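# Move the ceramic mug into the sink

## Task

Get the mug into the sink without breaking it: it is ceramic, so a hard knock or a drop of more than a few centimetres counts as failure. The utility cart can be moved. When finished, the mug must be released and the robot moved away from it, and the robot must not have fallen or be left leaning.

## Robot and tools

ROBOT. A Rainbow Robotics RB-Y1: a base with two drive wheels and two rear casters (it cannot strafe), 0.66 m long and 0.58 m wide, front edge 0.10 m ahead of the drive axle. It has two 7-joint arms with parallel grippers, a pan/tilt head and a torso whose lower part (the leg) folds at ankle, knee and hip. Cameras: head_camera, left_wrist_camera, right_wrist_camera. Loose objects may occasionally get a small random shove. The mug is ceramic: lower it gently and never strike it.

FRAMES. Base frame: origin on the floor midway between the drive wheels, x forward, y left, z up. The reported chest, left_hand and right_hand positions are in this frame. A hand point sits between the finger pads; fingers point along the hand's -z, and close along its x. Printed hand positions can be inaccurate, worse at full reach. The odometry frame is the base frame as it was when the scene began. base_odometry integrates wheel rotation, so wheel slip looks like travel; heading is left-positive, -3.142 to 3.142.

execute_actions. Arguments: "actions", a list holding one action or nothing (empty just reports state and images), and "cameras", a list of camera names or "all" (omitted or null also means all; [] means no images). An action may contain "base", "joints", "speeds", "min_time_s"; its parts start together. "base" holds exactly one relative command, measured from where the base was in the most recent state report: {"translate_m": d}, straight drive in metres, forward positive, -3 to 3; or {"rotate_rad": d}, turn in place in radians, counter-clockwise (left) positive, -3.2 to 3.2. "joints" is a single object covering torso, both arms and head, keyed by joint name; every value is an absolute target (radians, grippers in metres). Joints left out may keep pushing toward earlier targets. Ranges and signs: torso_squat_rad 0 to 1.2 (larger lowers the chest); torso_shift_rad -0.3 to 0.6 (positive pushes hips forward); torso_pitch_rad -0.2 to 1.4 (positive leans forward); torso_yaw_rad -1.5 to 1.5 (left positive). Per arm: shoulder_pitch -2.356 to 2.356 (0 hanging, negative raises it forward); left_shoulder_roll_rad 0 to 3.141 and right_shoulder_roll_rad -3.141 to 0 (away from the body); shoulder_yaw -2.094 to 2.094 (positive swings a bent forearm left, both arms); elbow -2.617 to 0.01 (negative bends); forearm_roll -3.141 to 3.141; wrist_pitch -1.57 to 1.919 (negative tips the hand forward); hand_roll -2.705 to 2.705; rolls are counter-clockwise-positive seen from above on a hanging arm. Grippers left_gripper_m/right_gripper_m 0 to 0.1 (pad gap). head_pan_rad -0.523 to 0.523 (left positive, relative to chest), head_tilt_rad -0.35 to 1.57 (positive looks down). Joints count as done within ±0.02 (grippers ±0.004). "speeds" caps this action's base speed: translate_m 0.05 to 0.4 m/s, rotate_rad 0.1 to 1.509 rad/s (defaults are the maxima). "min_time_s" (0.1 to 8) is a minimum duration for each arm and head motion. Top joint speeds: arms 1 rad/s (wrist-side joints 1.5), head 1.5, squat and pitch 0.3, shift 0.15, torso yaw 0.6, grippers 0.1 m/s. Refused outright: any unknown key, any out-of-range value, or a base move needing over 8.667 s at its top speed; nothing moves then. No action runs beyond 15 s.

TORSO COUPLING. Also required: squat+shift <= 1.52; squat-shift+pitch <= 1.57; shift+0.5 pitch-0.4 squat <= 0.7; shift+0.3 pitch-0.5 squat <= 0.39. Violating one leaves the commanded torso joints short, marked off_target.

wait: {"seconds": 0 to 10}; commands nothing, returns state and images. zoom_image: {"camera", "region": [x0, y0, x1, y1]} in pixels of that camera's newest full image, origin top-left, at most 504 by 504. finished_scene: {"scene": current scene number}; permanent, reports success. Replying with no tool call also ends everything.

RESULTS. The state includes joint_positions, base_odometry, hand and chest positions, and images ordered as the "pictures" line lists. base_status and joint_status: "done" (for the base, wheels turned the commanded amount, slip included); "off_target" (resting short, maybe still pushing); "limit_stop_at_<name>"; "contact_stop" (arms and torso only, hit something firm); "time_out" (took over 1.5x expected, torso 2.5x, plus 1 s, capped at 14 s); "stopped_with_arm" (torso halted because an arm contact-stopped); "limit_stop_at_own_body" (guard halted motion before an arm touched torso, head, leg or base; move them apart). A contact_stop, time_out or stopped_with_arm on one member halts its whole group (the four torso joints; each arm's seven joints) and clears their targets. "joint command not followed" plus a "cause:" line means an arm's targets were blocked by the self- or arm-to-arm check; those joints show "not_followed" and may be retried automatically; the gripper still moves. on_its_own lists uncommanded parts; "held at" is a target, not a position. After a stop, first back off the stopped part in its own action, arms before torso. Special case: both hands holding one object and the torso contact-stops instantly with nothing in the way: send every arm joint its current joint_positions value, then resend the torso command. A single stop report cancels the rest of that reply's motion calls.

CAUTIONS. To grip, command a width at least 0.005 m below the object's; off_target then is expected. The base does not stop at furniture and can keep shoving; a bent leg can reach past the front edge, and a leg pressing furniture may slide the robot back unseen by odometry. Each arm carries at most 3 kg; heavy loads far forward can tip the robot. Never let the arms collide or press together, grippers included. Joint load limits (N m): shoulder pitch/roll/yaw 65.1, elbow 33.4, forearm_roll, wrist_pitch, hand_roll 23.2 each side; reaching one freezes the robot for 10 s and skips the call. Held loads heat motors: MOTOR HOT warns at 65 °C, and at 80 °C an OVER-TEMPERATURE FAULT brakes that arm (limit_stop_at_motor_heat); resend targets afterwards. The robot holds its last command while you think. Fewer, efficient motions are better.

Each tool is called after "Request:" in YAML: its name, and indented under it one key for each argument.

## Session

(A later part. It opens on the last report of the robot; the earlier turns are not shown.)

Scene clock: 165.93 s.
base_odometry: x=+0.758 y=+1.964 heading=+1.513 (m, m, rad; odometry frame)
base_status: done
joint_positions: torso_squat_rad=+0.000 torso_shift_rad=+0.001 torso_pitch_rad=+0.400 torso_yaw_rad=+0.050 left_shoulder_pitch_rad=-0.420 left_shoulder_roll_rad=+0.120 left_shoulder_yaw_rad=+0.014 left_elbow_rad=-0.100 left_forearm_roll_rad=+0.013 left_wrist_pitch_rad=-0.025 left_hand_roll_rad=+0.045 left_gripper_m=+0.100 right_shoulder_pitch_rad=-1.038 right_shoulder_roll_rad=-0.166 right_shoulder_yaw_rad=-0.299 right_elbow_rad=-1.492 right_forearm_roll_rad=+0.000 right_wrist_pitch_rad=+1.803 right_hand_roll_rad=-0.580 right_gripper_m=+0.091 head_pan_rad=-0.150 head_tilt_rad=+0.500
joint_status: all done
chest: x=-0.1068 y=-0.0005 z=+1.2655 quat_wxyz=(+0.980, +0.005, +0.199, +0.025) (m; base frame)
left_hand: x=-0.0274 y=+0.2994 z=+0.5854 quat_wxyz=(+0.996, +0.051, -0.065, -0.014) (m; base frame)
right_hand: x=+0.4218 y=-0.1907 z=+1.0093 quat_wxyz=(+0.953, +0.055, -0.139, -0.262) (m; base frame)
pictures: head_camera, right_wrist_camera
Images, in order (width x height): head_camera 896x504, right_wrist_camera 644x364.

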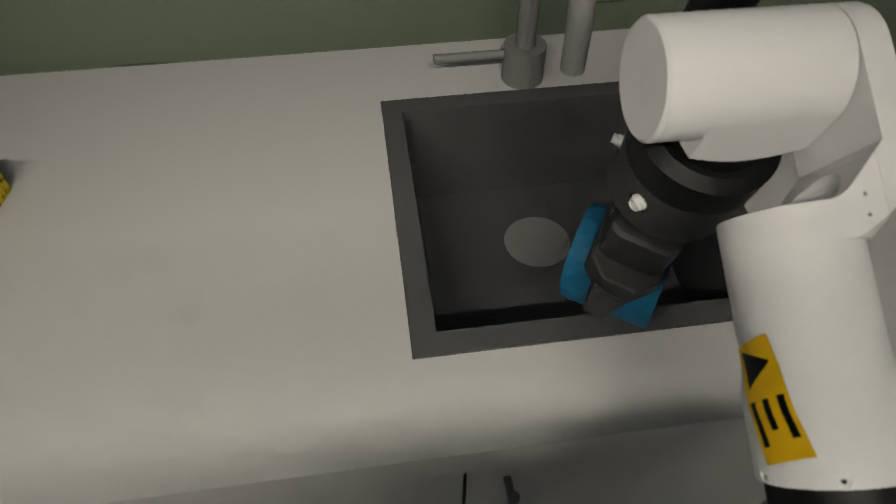

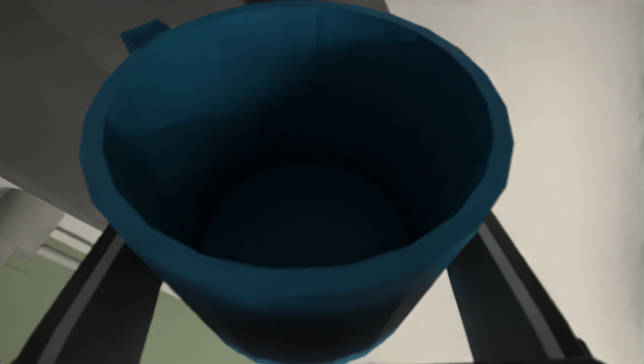

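Request:
execute_actions:
  actions:
    - {"base":{"translate_m":0.125},"joints":{"head_tilt_rad":0.6}}
  cameras: ["head_camera","right_wrist_camera"]

Scene clock: 173.43 s.
base_odometry: x=+0.765 y=+2.089 heading=+1.514 (m, m, rad; odometry frame)
base_status: done
joint_positions: torso_squat_rad=+0.000 torso_shift_rad=+0.001 torso_pitch_rad=+0.400 torso_yaw_rad=+0.050 left_shoulder_pitch_rad=-0.420 left_shoulder_roll_rad=+0.120 left_shoulder_yaw_rad=+0.014 left_elbow_rad=-0.100 left_forearm_roll_rad=+0.013 left_wrist_pitch_rad=-0.025 left_hand_roll_rad=+0.045 left_gripper_m=+0.100 right_shoulder_pitch_rad=-1.038 right_shoulder_roll_rad=-0.166 right_shoulder_yaw_rad=-0.299 right_elbow_rad=-1.492 right_forearm_roll_rad=+0.000 right_wrist_pitch_rad=+1.803 right_hand_roll_rad=-0.580 right_gripper_m=+0.091 head_pan_rad=-0.150 head_tilt_rad=+0.600
joint_status: all done
chest: x=-0.1068 y=-0.0005 z=+1.2655 quat_wxyz=(+0.980, +0.005, +0.199, +0.025) (m; base frame)
left_hand: x=-0.0273 y=+0.2994 z=+0.5854 quat_wxyz=(+0.996, +0.051, -0.065, -0.014) (m; base frame)
right_hand: x=+0.4218 y=-0.1907 z=+1.0093 quat_wxyz=(+0.953, +0.055, -0.139, -0.262) (m; base frame)
pictures: head_camera, right_wrist_camera
Images, in order (width x height): head_camera 896x504, right_wrist_camera 644x364.

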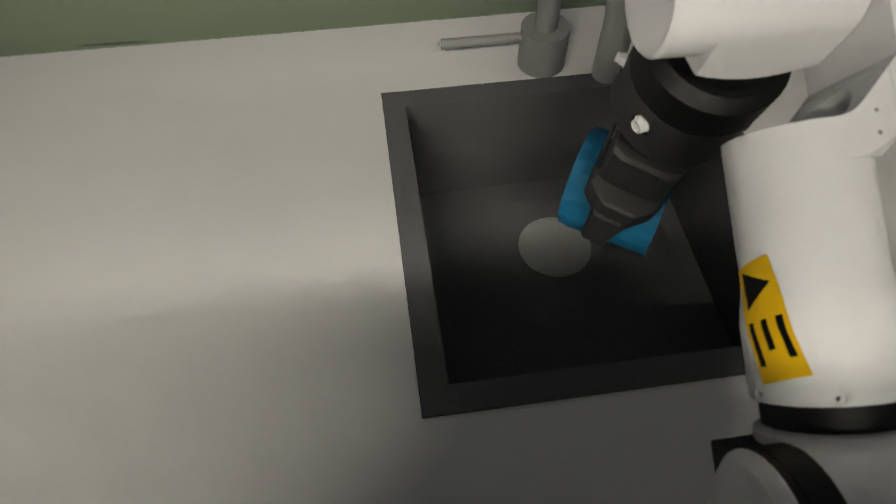

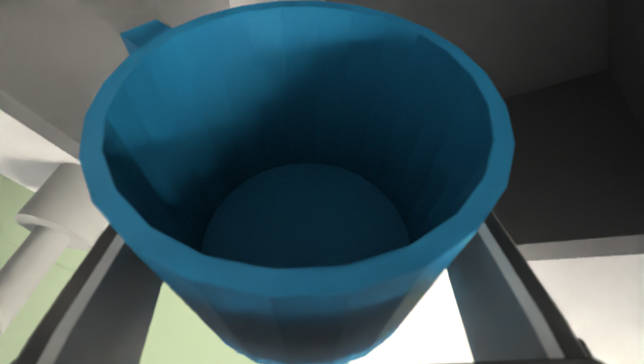

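Request:
execute_actions:
  actions:
    - {"joints":{"right_shoulder_pitch_rad":-0.941,"right_shoulder_roll_rad":-0.138,"right_shoulder_yaw_rad":-0.280,"right_elbow_rad":-1.182,"right_wrist_pitch_rad":1.393,"torso_squat_rad":0.28},"min_time_s":1.2}
  cameras: ["head_camera","right_wrist_camera"]

Scene clock: 182.00 s.
base_odometry: x=+0.765 y=+2.089 heading=+1.514 (m, m, rad; odometry frame)
base_status: not commanded
joint_positions: torso_squat_rad=+0.280 torso_shift_rad=+0.001 torso_pitch_rad=+0.400 torso_yaw_rad=+0.050 left_shoulder_pitch_rad=-0.420 left_shoulder_roll_rad=+0.120 left_shoulder_yaw_rad=+0.014 left_elbow_rad=-0.100 left_forearm_roll_rad=+0.013 left_wrist_pitch_rad=-0.025 left_hand_roll_rad=+0.045 left_gripper_m=+0.100 right_shoulder_pitch_rad=-0.941 right_shoulder_roll_rad=-0.138 right_shoulder_yaw_rad=-0.280 right_elbow_rad=-1.182 right_forearm_roll_rad=+0.000 right_wrist_pitch_rad=+1.393 right_hand_roll_rad=-0.580 right_gripper_m=+0.091 head_pan_rad=-0.150 head_tilt_rad=+0.600
joint_status: all done
chest: x=-0.1069 y=-0.0004 z=+1.2382 quat_wxyz=(+0.980, +0.005, +0.199, +0.025) (m; base frame)
left_hand: x=-0.0273 y=+0.2994 z=+0.5582 quat_wxyz=(+0.996, +0.051, -0.065, -0.014) (m; base frame)
right_hand: x=+0.4215 y=-0.1891 z=+0.8623 quat_wxyz=(+0.953, +0.055, -0.139, -0.262) (m; base frame)
pictures: head_camera, right_wrist_camera
Images, in order (width x height): head_camera 896x504, right_wrist_camera 644x364.

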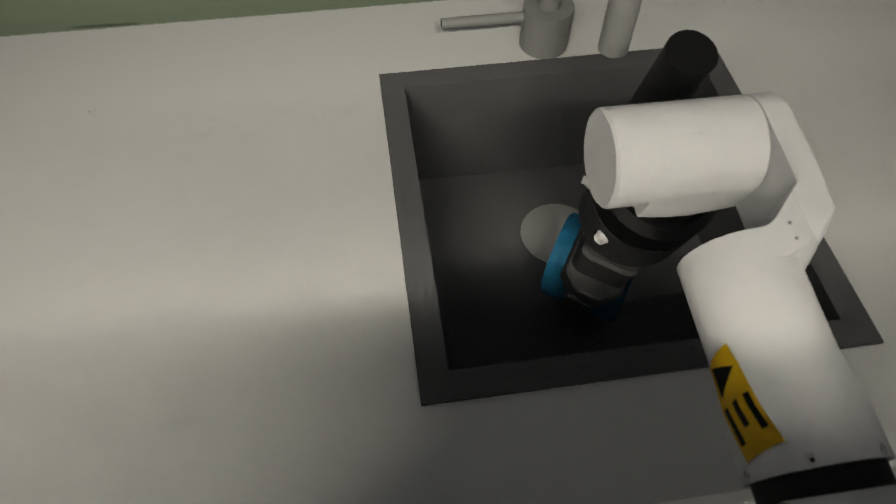

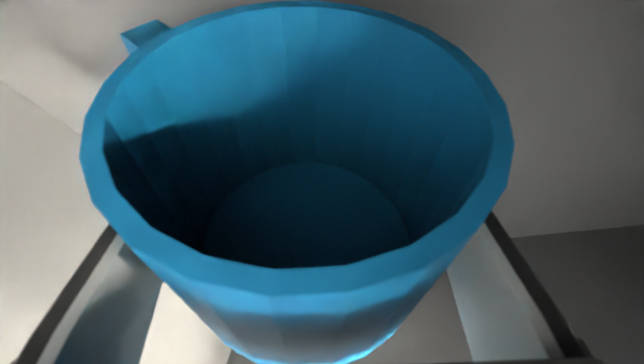

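Request:
execute_actions:
  actions:
    - {"joints":{"torso_squat_rad":0.375}}
  cameras: ["right_wrist_camera"]

Scene clock: 185.77 s.
base_odometry: x=+0.765 y=+2.089 heading=+1.514 (m, m, rad; odometry frame)
base_status: not commanded
joint_positions: torso_squat_rad=+0.375 torso_shift_rad=+0.001 torso_pitch_rad=+0.400 torso_yaw_rad=+0.050 left_shoulder_pitch_rad=-0.420 left_shoulder_roll_rad=+0.120 left_shoulder_yaw_rad=+0.014 left_elbow_rad=-0.100 left_forearm_roll_rad=+0.013 left_wrist_pitch_rad=-0.025 left_hand_roll_rad=+0.045 left_gripper_m=+0.100 right_shoulder_pitch_rad=-0.941 right_shoulder_roll_rad=-0.138 right_shoulder_yaw_rad=-0.280 right_elbow_rad=-1.182 right_forearm_roll_rad=+0.000 right_wrist_pitch_rad=+1.393 right_hand_roll_rad=-0.580 right_gripper_m=+0.091 head_pan_rad=-0.150 head_tilt_rad=+0.600
joint_status: all done
chest: x=-0.1070 y=-0.0004 z=+1.2169 quat_wxyz=(+0.980, +0.005, +0.199, +0.025) (m; base frame)
left_hand: x=-0.0273 y=+0.2994 z=+0.5369 quat_wxyz=(+0.996, +0.051, -0.065, -0.014) (m; base frame)
right_hand: x=+0.4215 y=-0.1891 z=+0.8409 quat_wxyz=(+0.953, +0.055, -0.139, -0.262) (m; base frame)
pictures: right_wrist_camera
Images, in order (width x height): right_wrist_camera 644x364.

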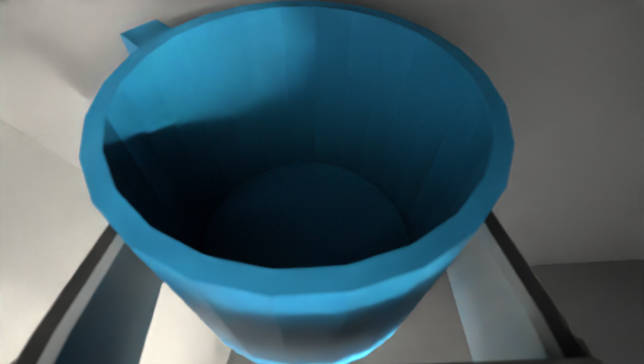

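Request:
execute_actions:
  actions:
    - {"joints":{"torso_squat_rad":0.41}}
  cameras: ["right_wrist_camera"]

Scene clock: 188.50 s.
base_odometry: x=+0.765 y=+2.089 heading=+1.514 (m, m, rad; odometry frame)
base_status: not commanded
joint_positions: torso_squat_rad=+0.410 torso_shift_rad=+0.000 torso_pitch_rad=+0.399 torso_yaw_rad=+0.050 left_shoulder_pitch_rad=-0.420 left_shoulder_roll_rad=+0.120 left_shoulder_yaw_rad=+0.014 left_elbow_rad=-0.100 left_forearm_roll_rad=+0.013 left_wrist_pitch_rad=-0.025 left_hand_roll_rad=+0.045 left_gripper_m=+0.100 right_shoulder_pitch_rad=-0.942 right_shoulder_roll_rad=-0.138 right_shoulder_yaw_rad=-0.280 right_elbow_rad=-1.183 right_forearm_roll_rad=+0.000 right_wrist_pitch_rad=+1.393 right_hand_roll_rad=-0.580 right_gripper_m=+0.091 head_pan_rad=-0.150 head_tilt_rad=+0.600
joint_status: all done
chest: x=-0.1075 y=-0.0004 z=+1.2076 quat_wxyz=(+0.980, +0.005, +0.198, +0.025) (m; base frame)
left_hand: x=-0.0272 y=+0.2994 z=+0.5276 quat_wxyz=(+0.996, +0.051, -0.065, -0.014) (m; base frame)
right_hand: x=+0.4222 y=-0.1889 z=+0.8332 quat_wxyz=(+0.953, +0.056, -0.141, -0.262) (m; base frame)
pictures: right_wrist_camera
Images, in order (width x height): right_wrist_camera 644x364.

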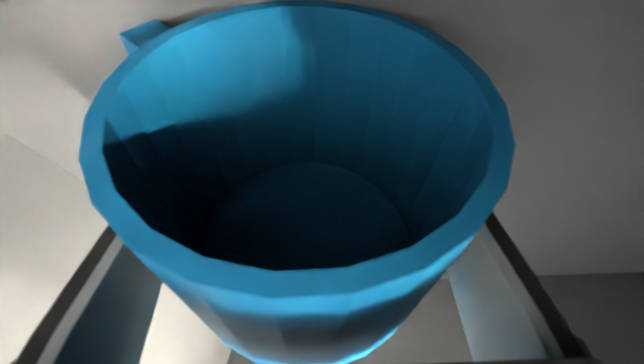

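Request:
execute_actions:
  actions:
    - {"joints":{"right_gripper_m":0.1}}
  cameras: ["right_wrist_camera"]

Request:
execute_actions:
  actions:
    - {"base":{"translate_m":-0.014},"joints":{"torso_squat_rad":0.15}}
  cameras: ["head_camera","right_wrist_camera"]

Scene clock: 193.17 s.
base_odometry: x=+0.765 y=+2.089 heading=+1.514 (m, m, rad; odometry frame)
base_status: not commanded
joint_positions: torso_squat_rad=+0.410 torso_shift_rad=+0.001 torso_pitch_rad=+0.400 torso_yaw_rad=+0.050 left_shoulder_pitch_rad=-0.420 left_shoulder_roll_rad=+0.120 left_shoulder_yaw_rad=+0.014 left_elbow_rad=-0.100 left_forearm_roll_rad=+0.013 left_wrist_pitch_rad=-0.025 left_hand_roll_rad=+0.045 left_gripper_m=+0.100 right_shoulder_pitch_rad=-0.941 right_shoulder_roll_rad=-0.138 right_shoulder_yaw_rad=-0.280 right_elbow_rad=-1.182 right_forearm_roll_rad=+0.000 right_wrist_pitch_rad=+1.393 right_hand_roll_rad=-0.580 right_gripper_m=+0.100 head_pan_rad=-0.150 head_tilt_rad=+0.600
joint_status: all done
chest: x=-0.1071 y=-0.0004 z=+1.2075 quat_wxyz=(+0.980, +0.005, +0.198, +0.025) (m; base frame)
left_hand: x=-0.0273 y=+0.2994 z=+0.5275 quat_wxyz=(+0.996, +0.051, -0.065, -0.014) (m; base frame)
right_hand: x=+0.4219 y=-0.1890 z=+0.8322 quat_wxyz=(+0.953, +0.055, -0.140, -0.262) (m; base frame)
pictures: right_wrist_camera
Images, in order (width x height): right_wrist_camera 644x364.

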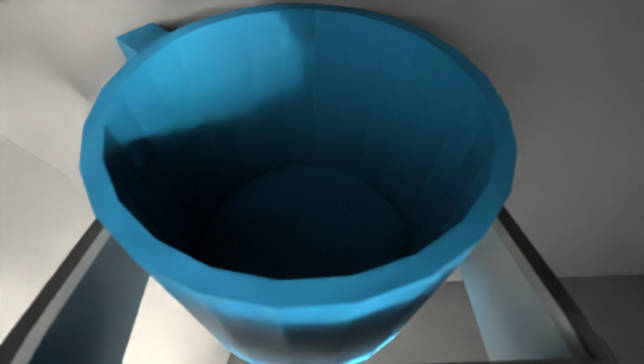

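Scene clock: 194.83 s.
base_odometry: x=+0.764 y=+2.075 heading=+1.514 (m, m, rad; odometry frame)
base_status: done
joint_positions: torso_squat_rad=+0.150 torso_shift_rad=+0.001 torso_pitch_rad=+0.400 torso_yaw_rad=+0.050 left_shoulder_pitch_rad=-0.420 left_shoulder_roll_rad=+0.120 left_shoulder_yaw_rad=+0.014 left_elbow_rad=-0.100 left_forearm_roll_rad=+0.013 left_wrist_pitch_rad=-0.025 left_hand_roll_rad=+0.045 left_gripper_m=+0.100 right_shoulder_pitch_rad=-0.941 right_shoulder_roll_rad=-0.138 right_shoulder_yaw_rad=-0.280 right_elbow_rad=-1.182 right_forearm_roll_rad=+0.000 right_wrist_pitch_rad=+1.393 right_hand_roll_rad=-0.580 right_gripper_m=+0.100 head_pan_rad=-0.150 head_tilt_rad=+0.600
joint_status: all done
chest: x=-0.1069 y=-0.0005 z=+1.2576 quat_wxyz=(+0.980, +0.005, +0.199, +0.025) (m; base frame)
left_hand: x=-0.0274 y=+0.2994 z=+0.5776 quat_wxyz=(+0.997, +0.051, -0.064, -0.014) (m; base frame)
right_hand: x=+0.4218 y=-0.1891 z=+0.8819 quat_wxyz=(+0.953, +0.055, -0.139, -0.262) (m; base frame)
pictures: head_camera, right_wrist_camera
Images, in order (width x height): head_camera 896x504, right_wrist_camera 644x364.

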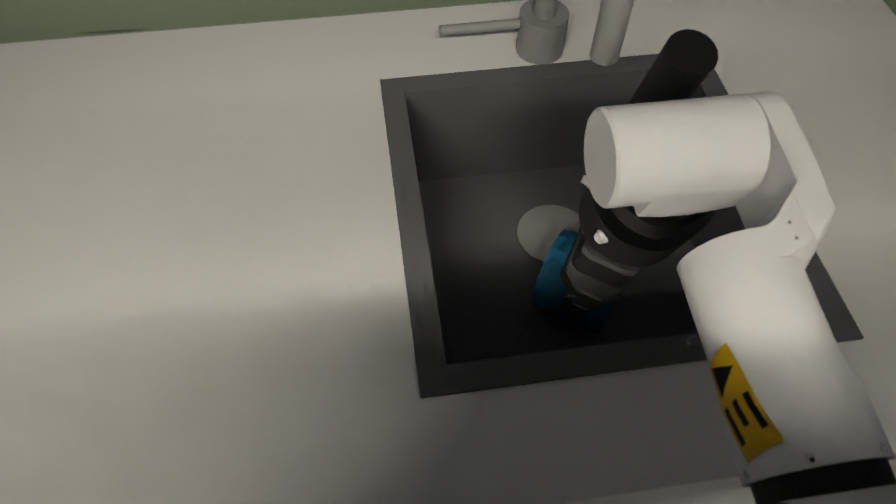

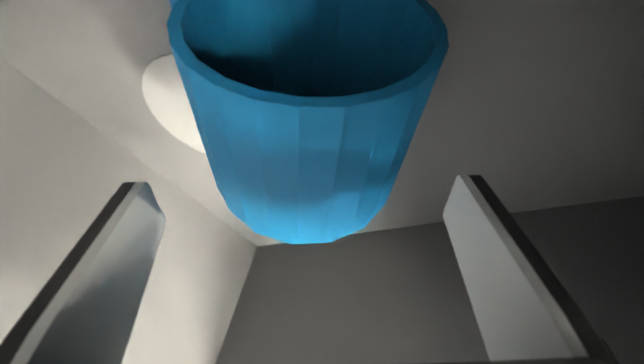

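Request:
execute_actions:
  actions:
    - {"joints":{"right_shoulder_pitch_rad":-1.039,"right_shoulder_roll_rad":-0.166,"right_shoulder_yaw_rad":-0.299,"right_elbow_rad":-1.492,"right_wrist_pitch_rad":1.803},"min_time_s":0.7}
  cameras: ["head_camera","right_wrist_camera"]

Request:
execute_actions:
  actions:
    - {"base":{"translate_m":-0.55},"joints":{"torso_pitch_rad":0.1,"torso_yaw_rad":0,"left_shoulder_pitch_rad":-0.1}}
  cameras: ["head_camera"]

Scene clock: 200.50 s.
base_odometry: x=+0.764 y=+2.075 heading=+1.514 (m, m, rad; odometry frame)
base_status: not commanded
joint_positions: torso_squat_rad=+0.150 torso_shift_rad=+0.001 torso_pitch_rad=+0.400 torso_yaw_rad=+0.050 left_shoulder_pitch_rad=-0.420 left_shoulder_roll_rad=+0.120 left_shoulder_yaw_rad=+0.014 left_elbow_rad=-0.100 left_forearm_roll_rad=+0.013 left_wrist_pitch_rad=-0.025 left_hand_roll_rad=+0.045 left_gripper_m=+0.100 right_shoulder_pitch_rad=-1.039 right_shoulder_roll_rad=-0.166 right_shoulder_yaw_rad=-0.299 right_elbow_rad=-1.492 right_forearm_roll_rad=+0.000 right_wrist_pitch_rad=+1.803 right_hand_roll_rad=-0.580 right_gripper_m=+0.100 head_pan_rad=-0.150 head_tilt_rad=+0.600
joint_status: all done
chest: x=-0.1069 y=-0.0005 z=+1.2576 quat_wxyz=(+0.980, +0.005, +0.199, +0.025) (m; base frame)
left_hand: x=-0.0274 y=+0.2994 z=+0.5776 quat_wxyz=(+0.997, +0.051, -0.065, -0.014) (m; base frame)
right_hand: x=+0.4219 y=-0.1907 z=+1.0018 quat_wxyz=(+0.953, +0.055, -0.139, -0.262) (m; base frame)
pictures: head_camera, right_wrist_camera
Images, in order (width x height): head_camera 896x504, right_wrist_camera 644x364.

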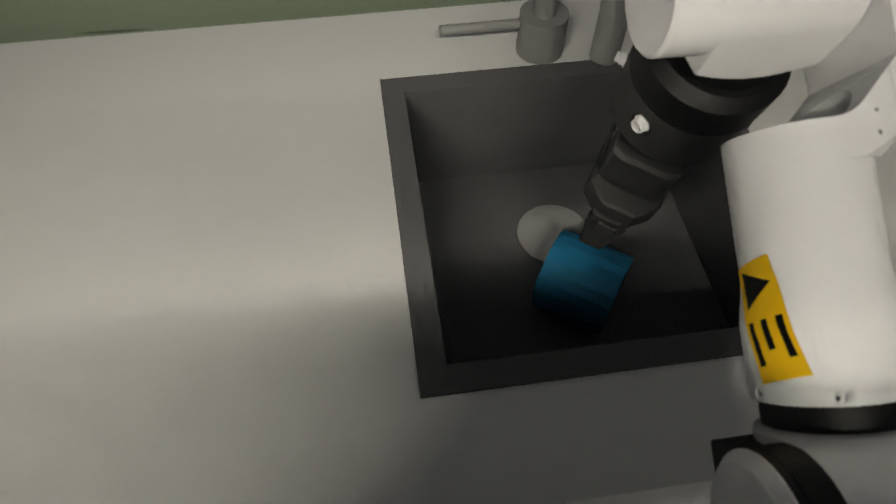

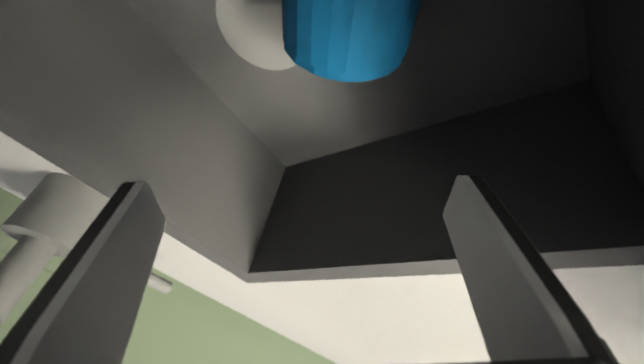

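Scene clock: 203.57 s.
base_odometry: x=+0.733 y=+1.525 heading=+1.516 (m, m, rad; odometry frame)
base_status: done
joint_positions: torso_squat_rad=+0.150 torso_shift_rad=+0.001 torso_pitch_rad=+0.100 torso_yaw_rad=+0.000 left_shoulder_pitch_rad=-0.100 left_shoulder_roll_rad=+0.120 left_shoulder_yaw_rad=+0.014 left_elbow_rad=-0.100 left_forearm_roll_rad=+0.013 left_wrist_pitch_rad=-0.025 left_hand_roll_rad=+0.045 left_gripper_m=+0.100 right_shoulder_pitch_rad=-1.039 right_shoulder_roll_rad=-0.166 right_shoulder_yaw_rad=-0.299 right_elbow_rad=-1.492 right_forearm_roll_rad=+0.000 right_wrist_pitch_rad=+1.803 right_hand_roll_rad=-0.580 right_gripper_m=+0.100 head_pan_rad=-0.150 head_tilt_rad=+0.600
joint_status: all done
chest: x=-0.1966 y=-0.0005 z=+1.2805 quat_wxyz=(+0.999, +0.000, +0.050, +0.000) (m; base frame)
left_hand: x=-0.1355 y=+0.3086 z=+0.6027 quat_wxyz=(+0.996, +0.057, -0.063, +0.015) (m; base frame)
right_hand: x=+0.3740 y=-0.2200 z=+1.1936 quat_wxyz=(+0.916, +0.085, -0.283, -0.273) (m; base frame)
pictures: head_camera
Images, in order (width x height): head_camera 896x504.

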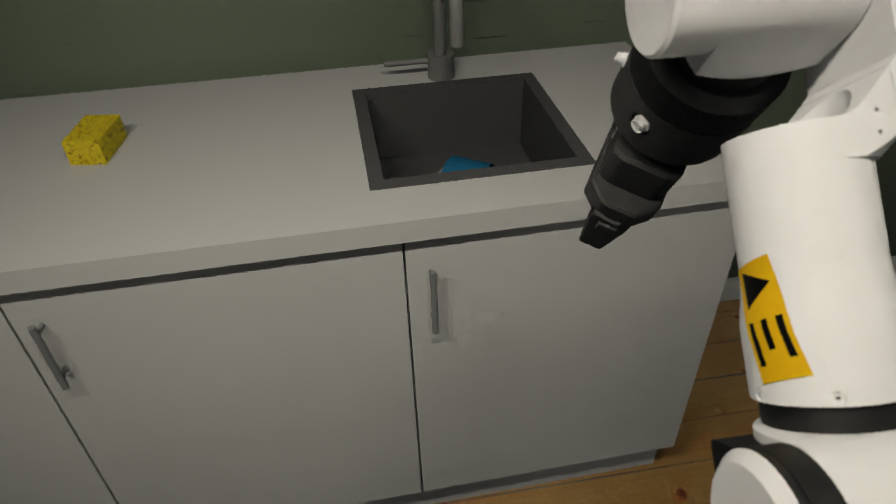

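Request:
finished_scene:
  scene: 2

The scene is finished: the task was done.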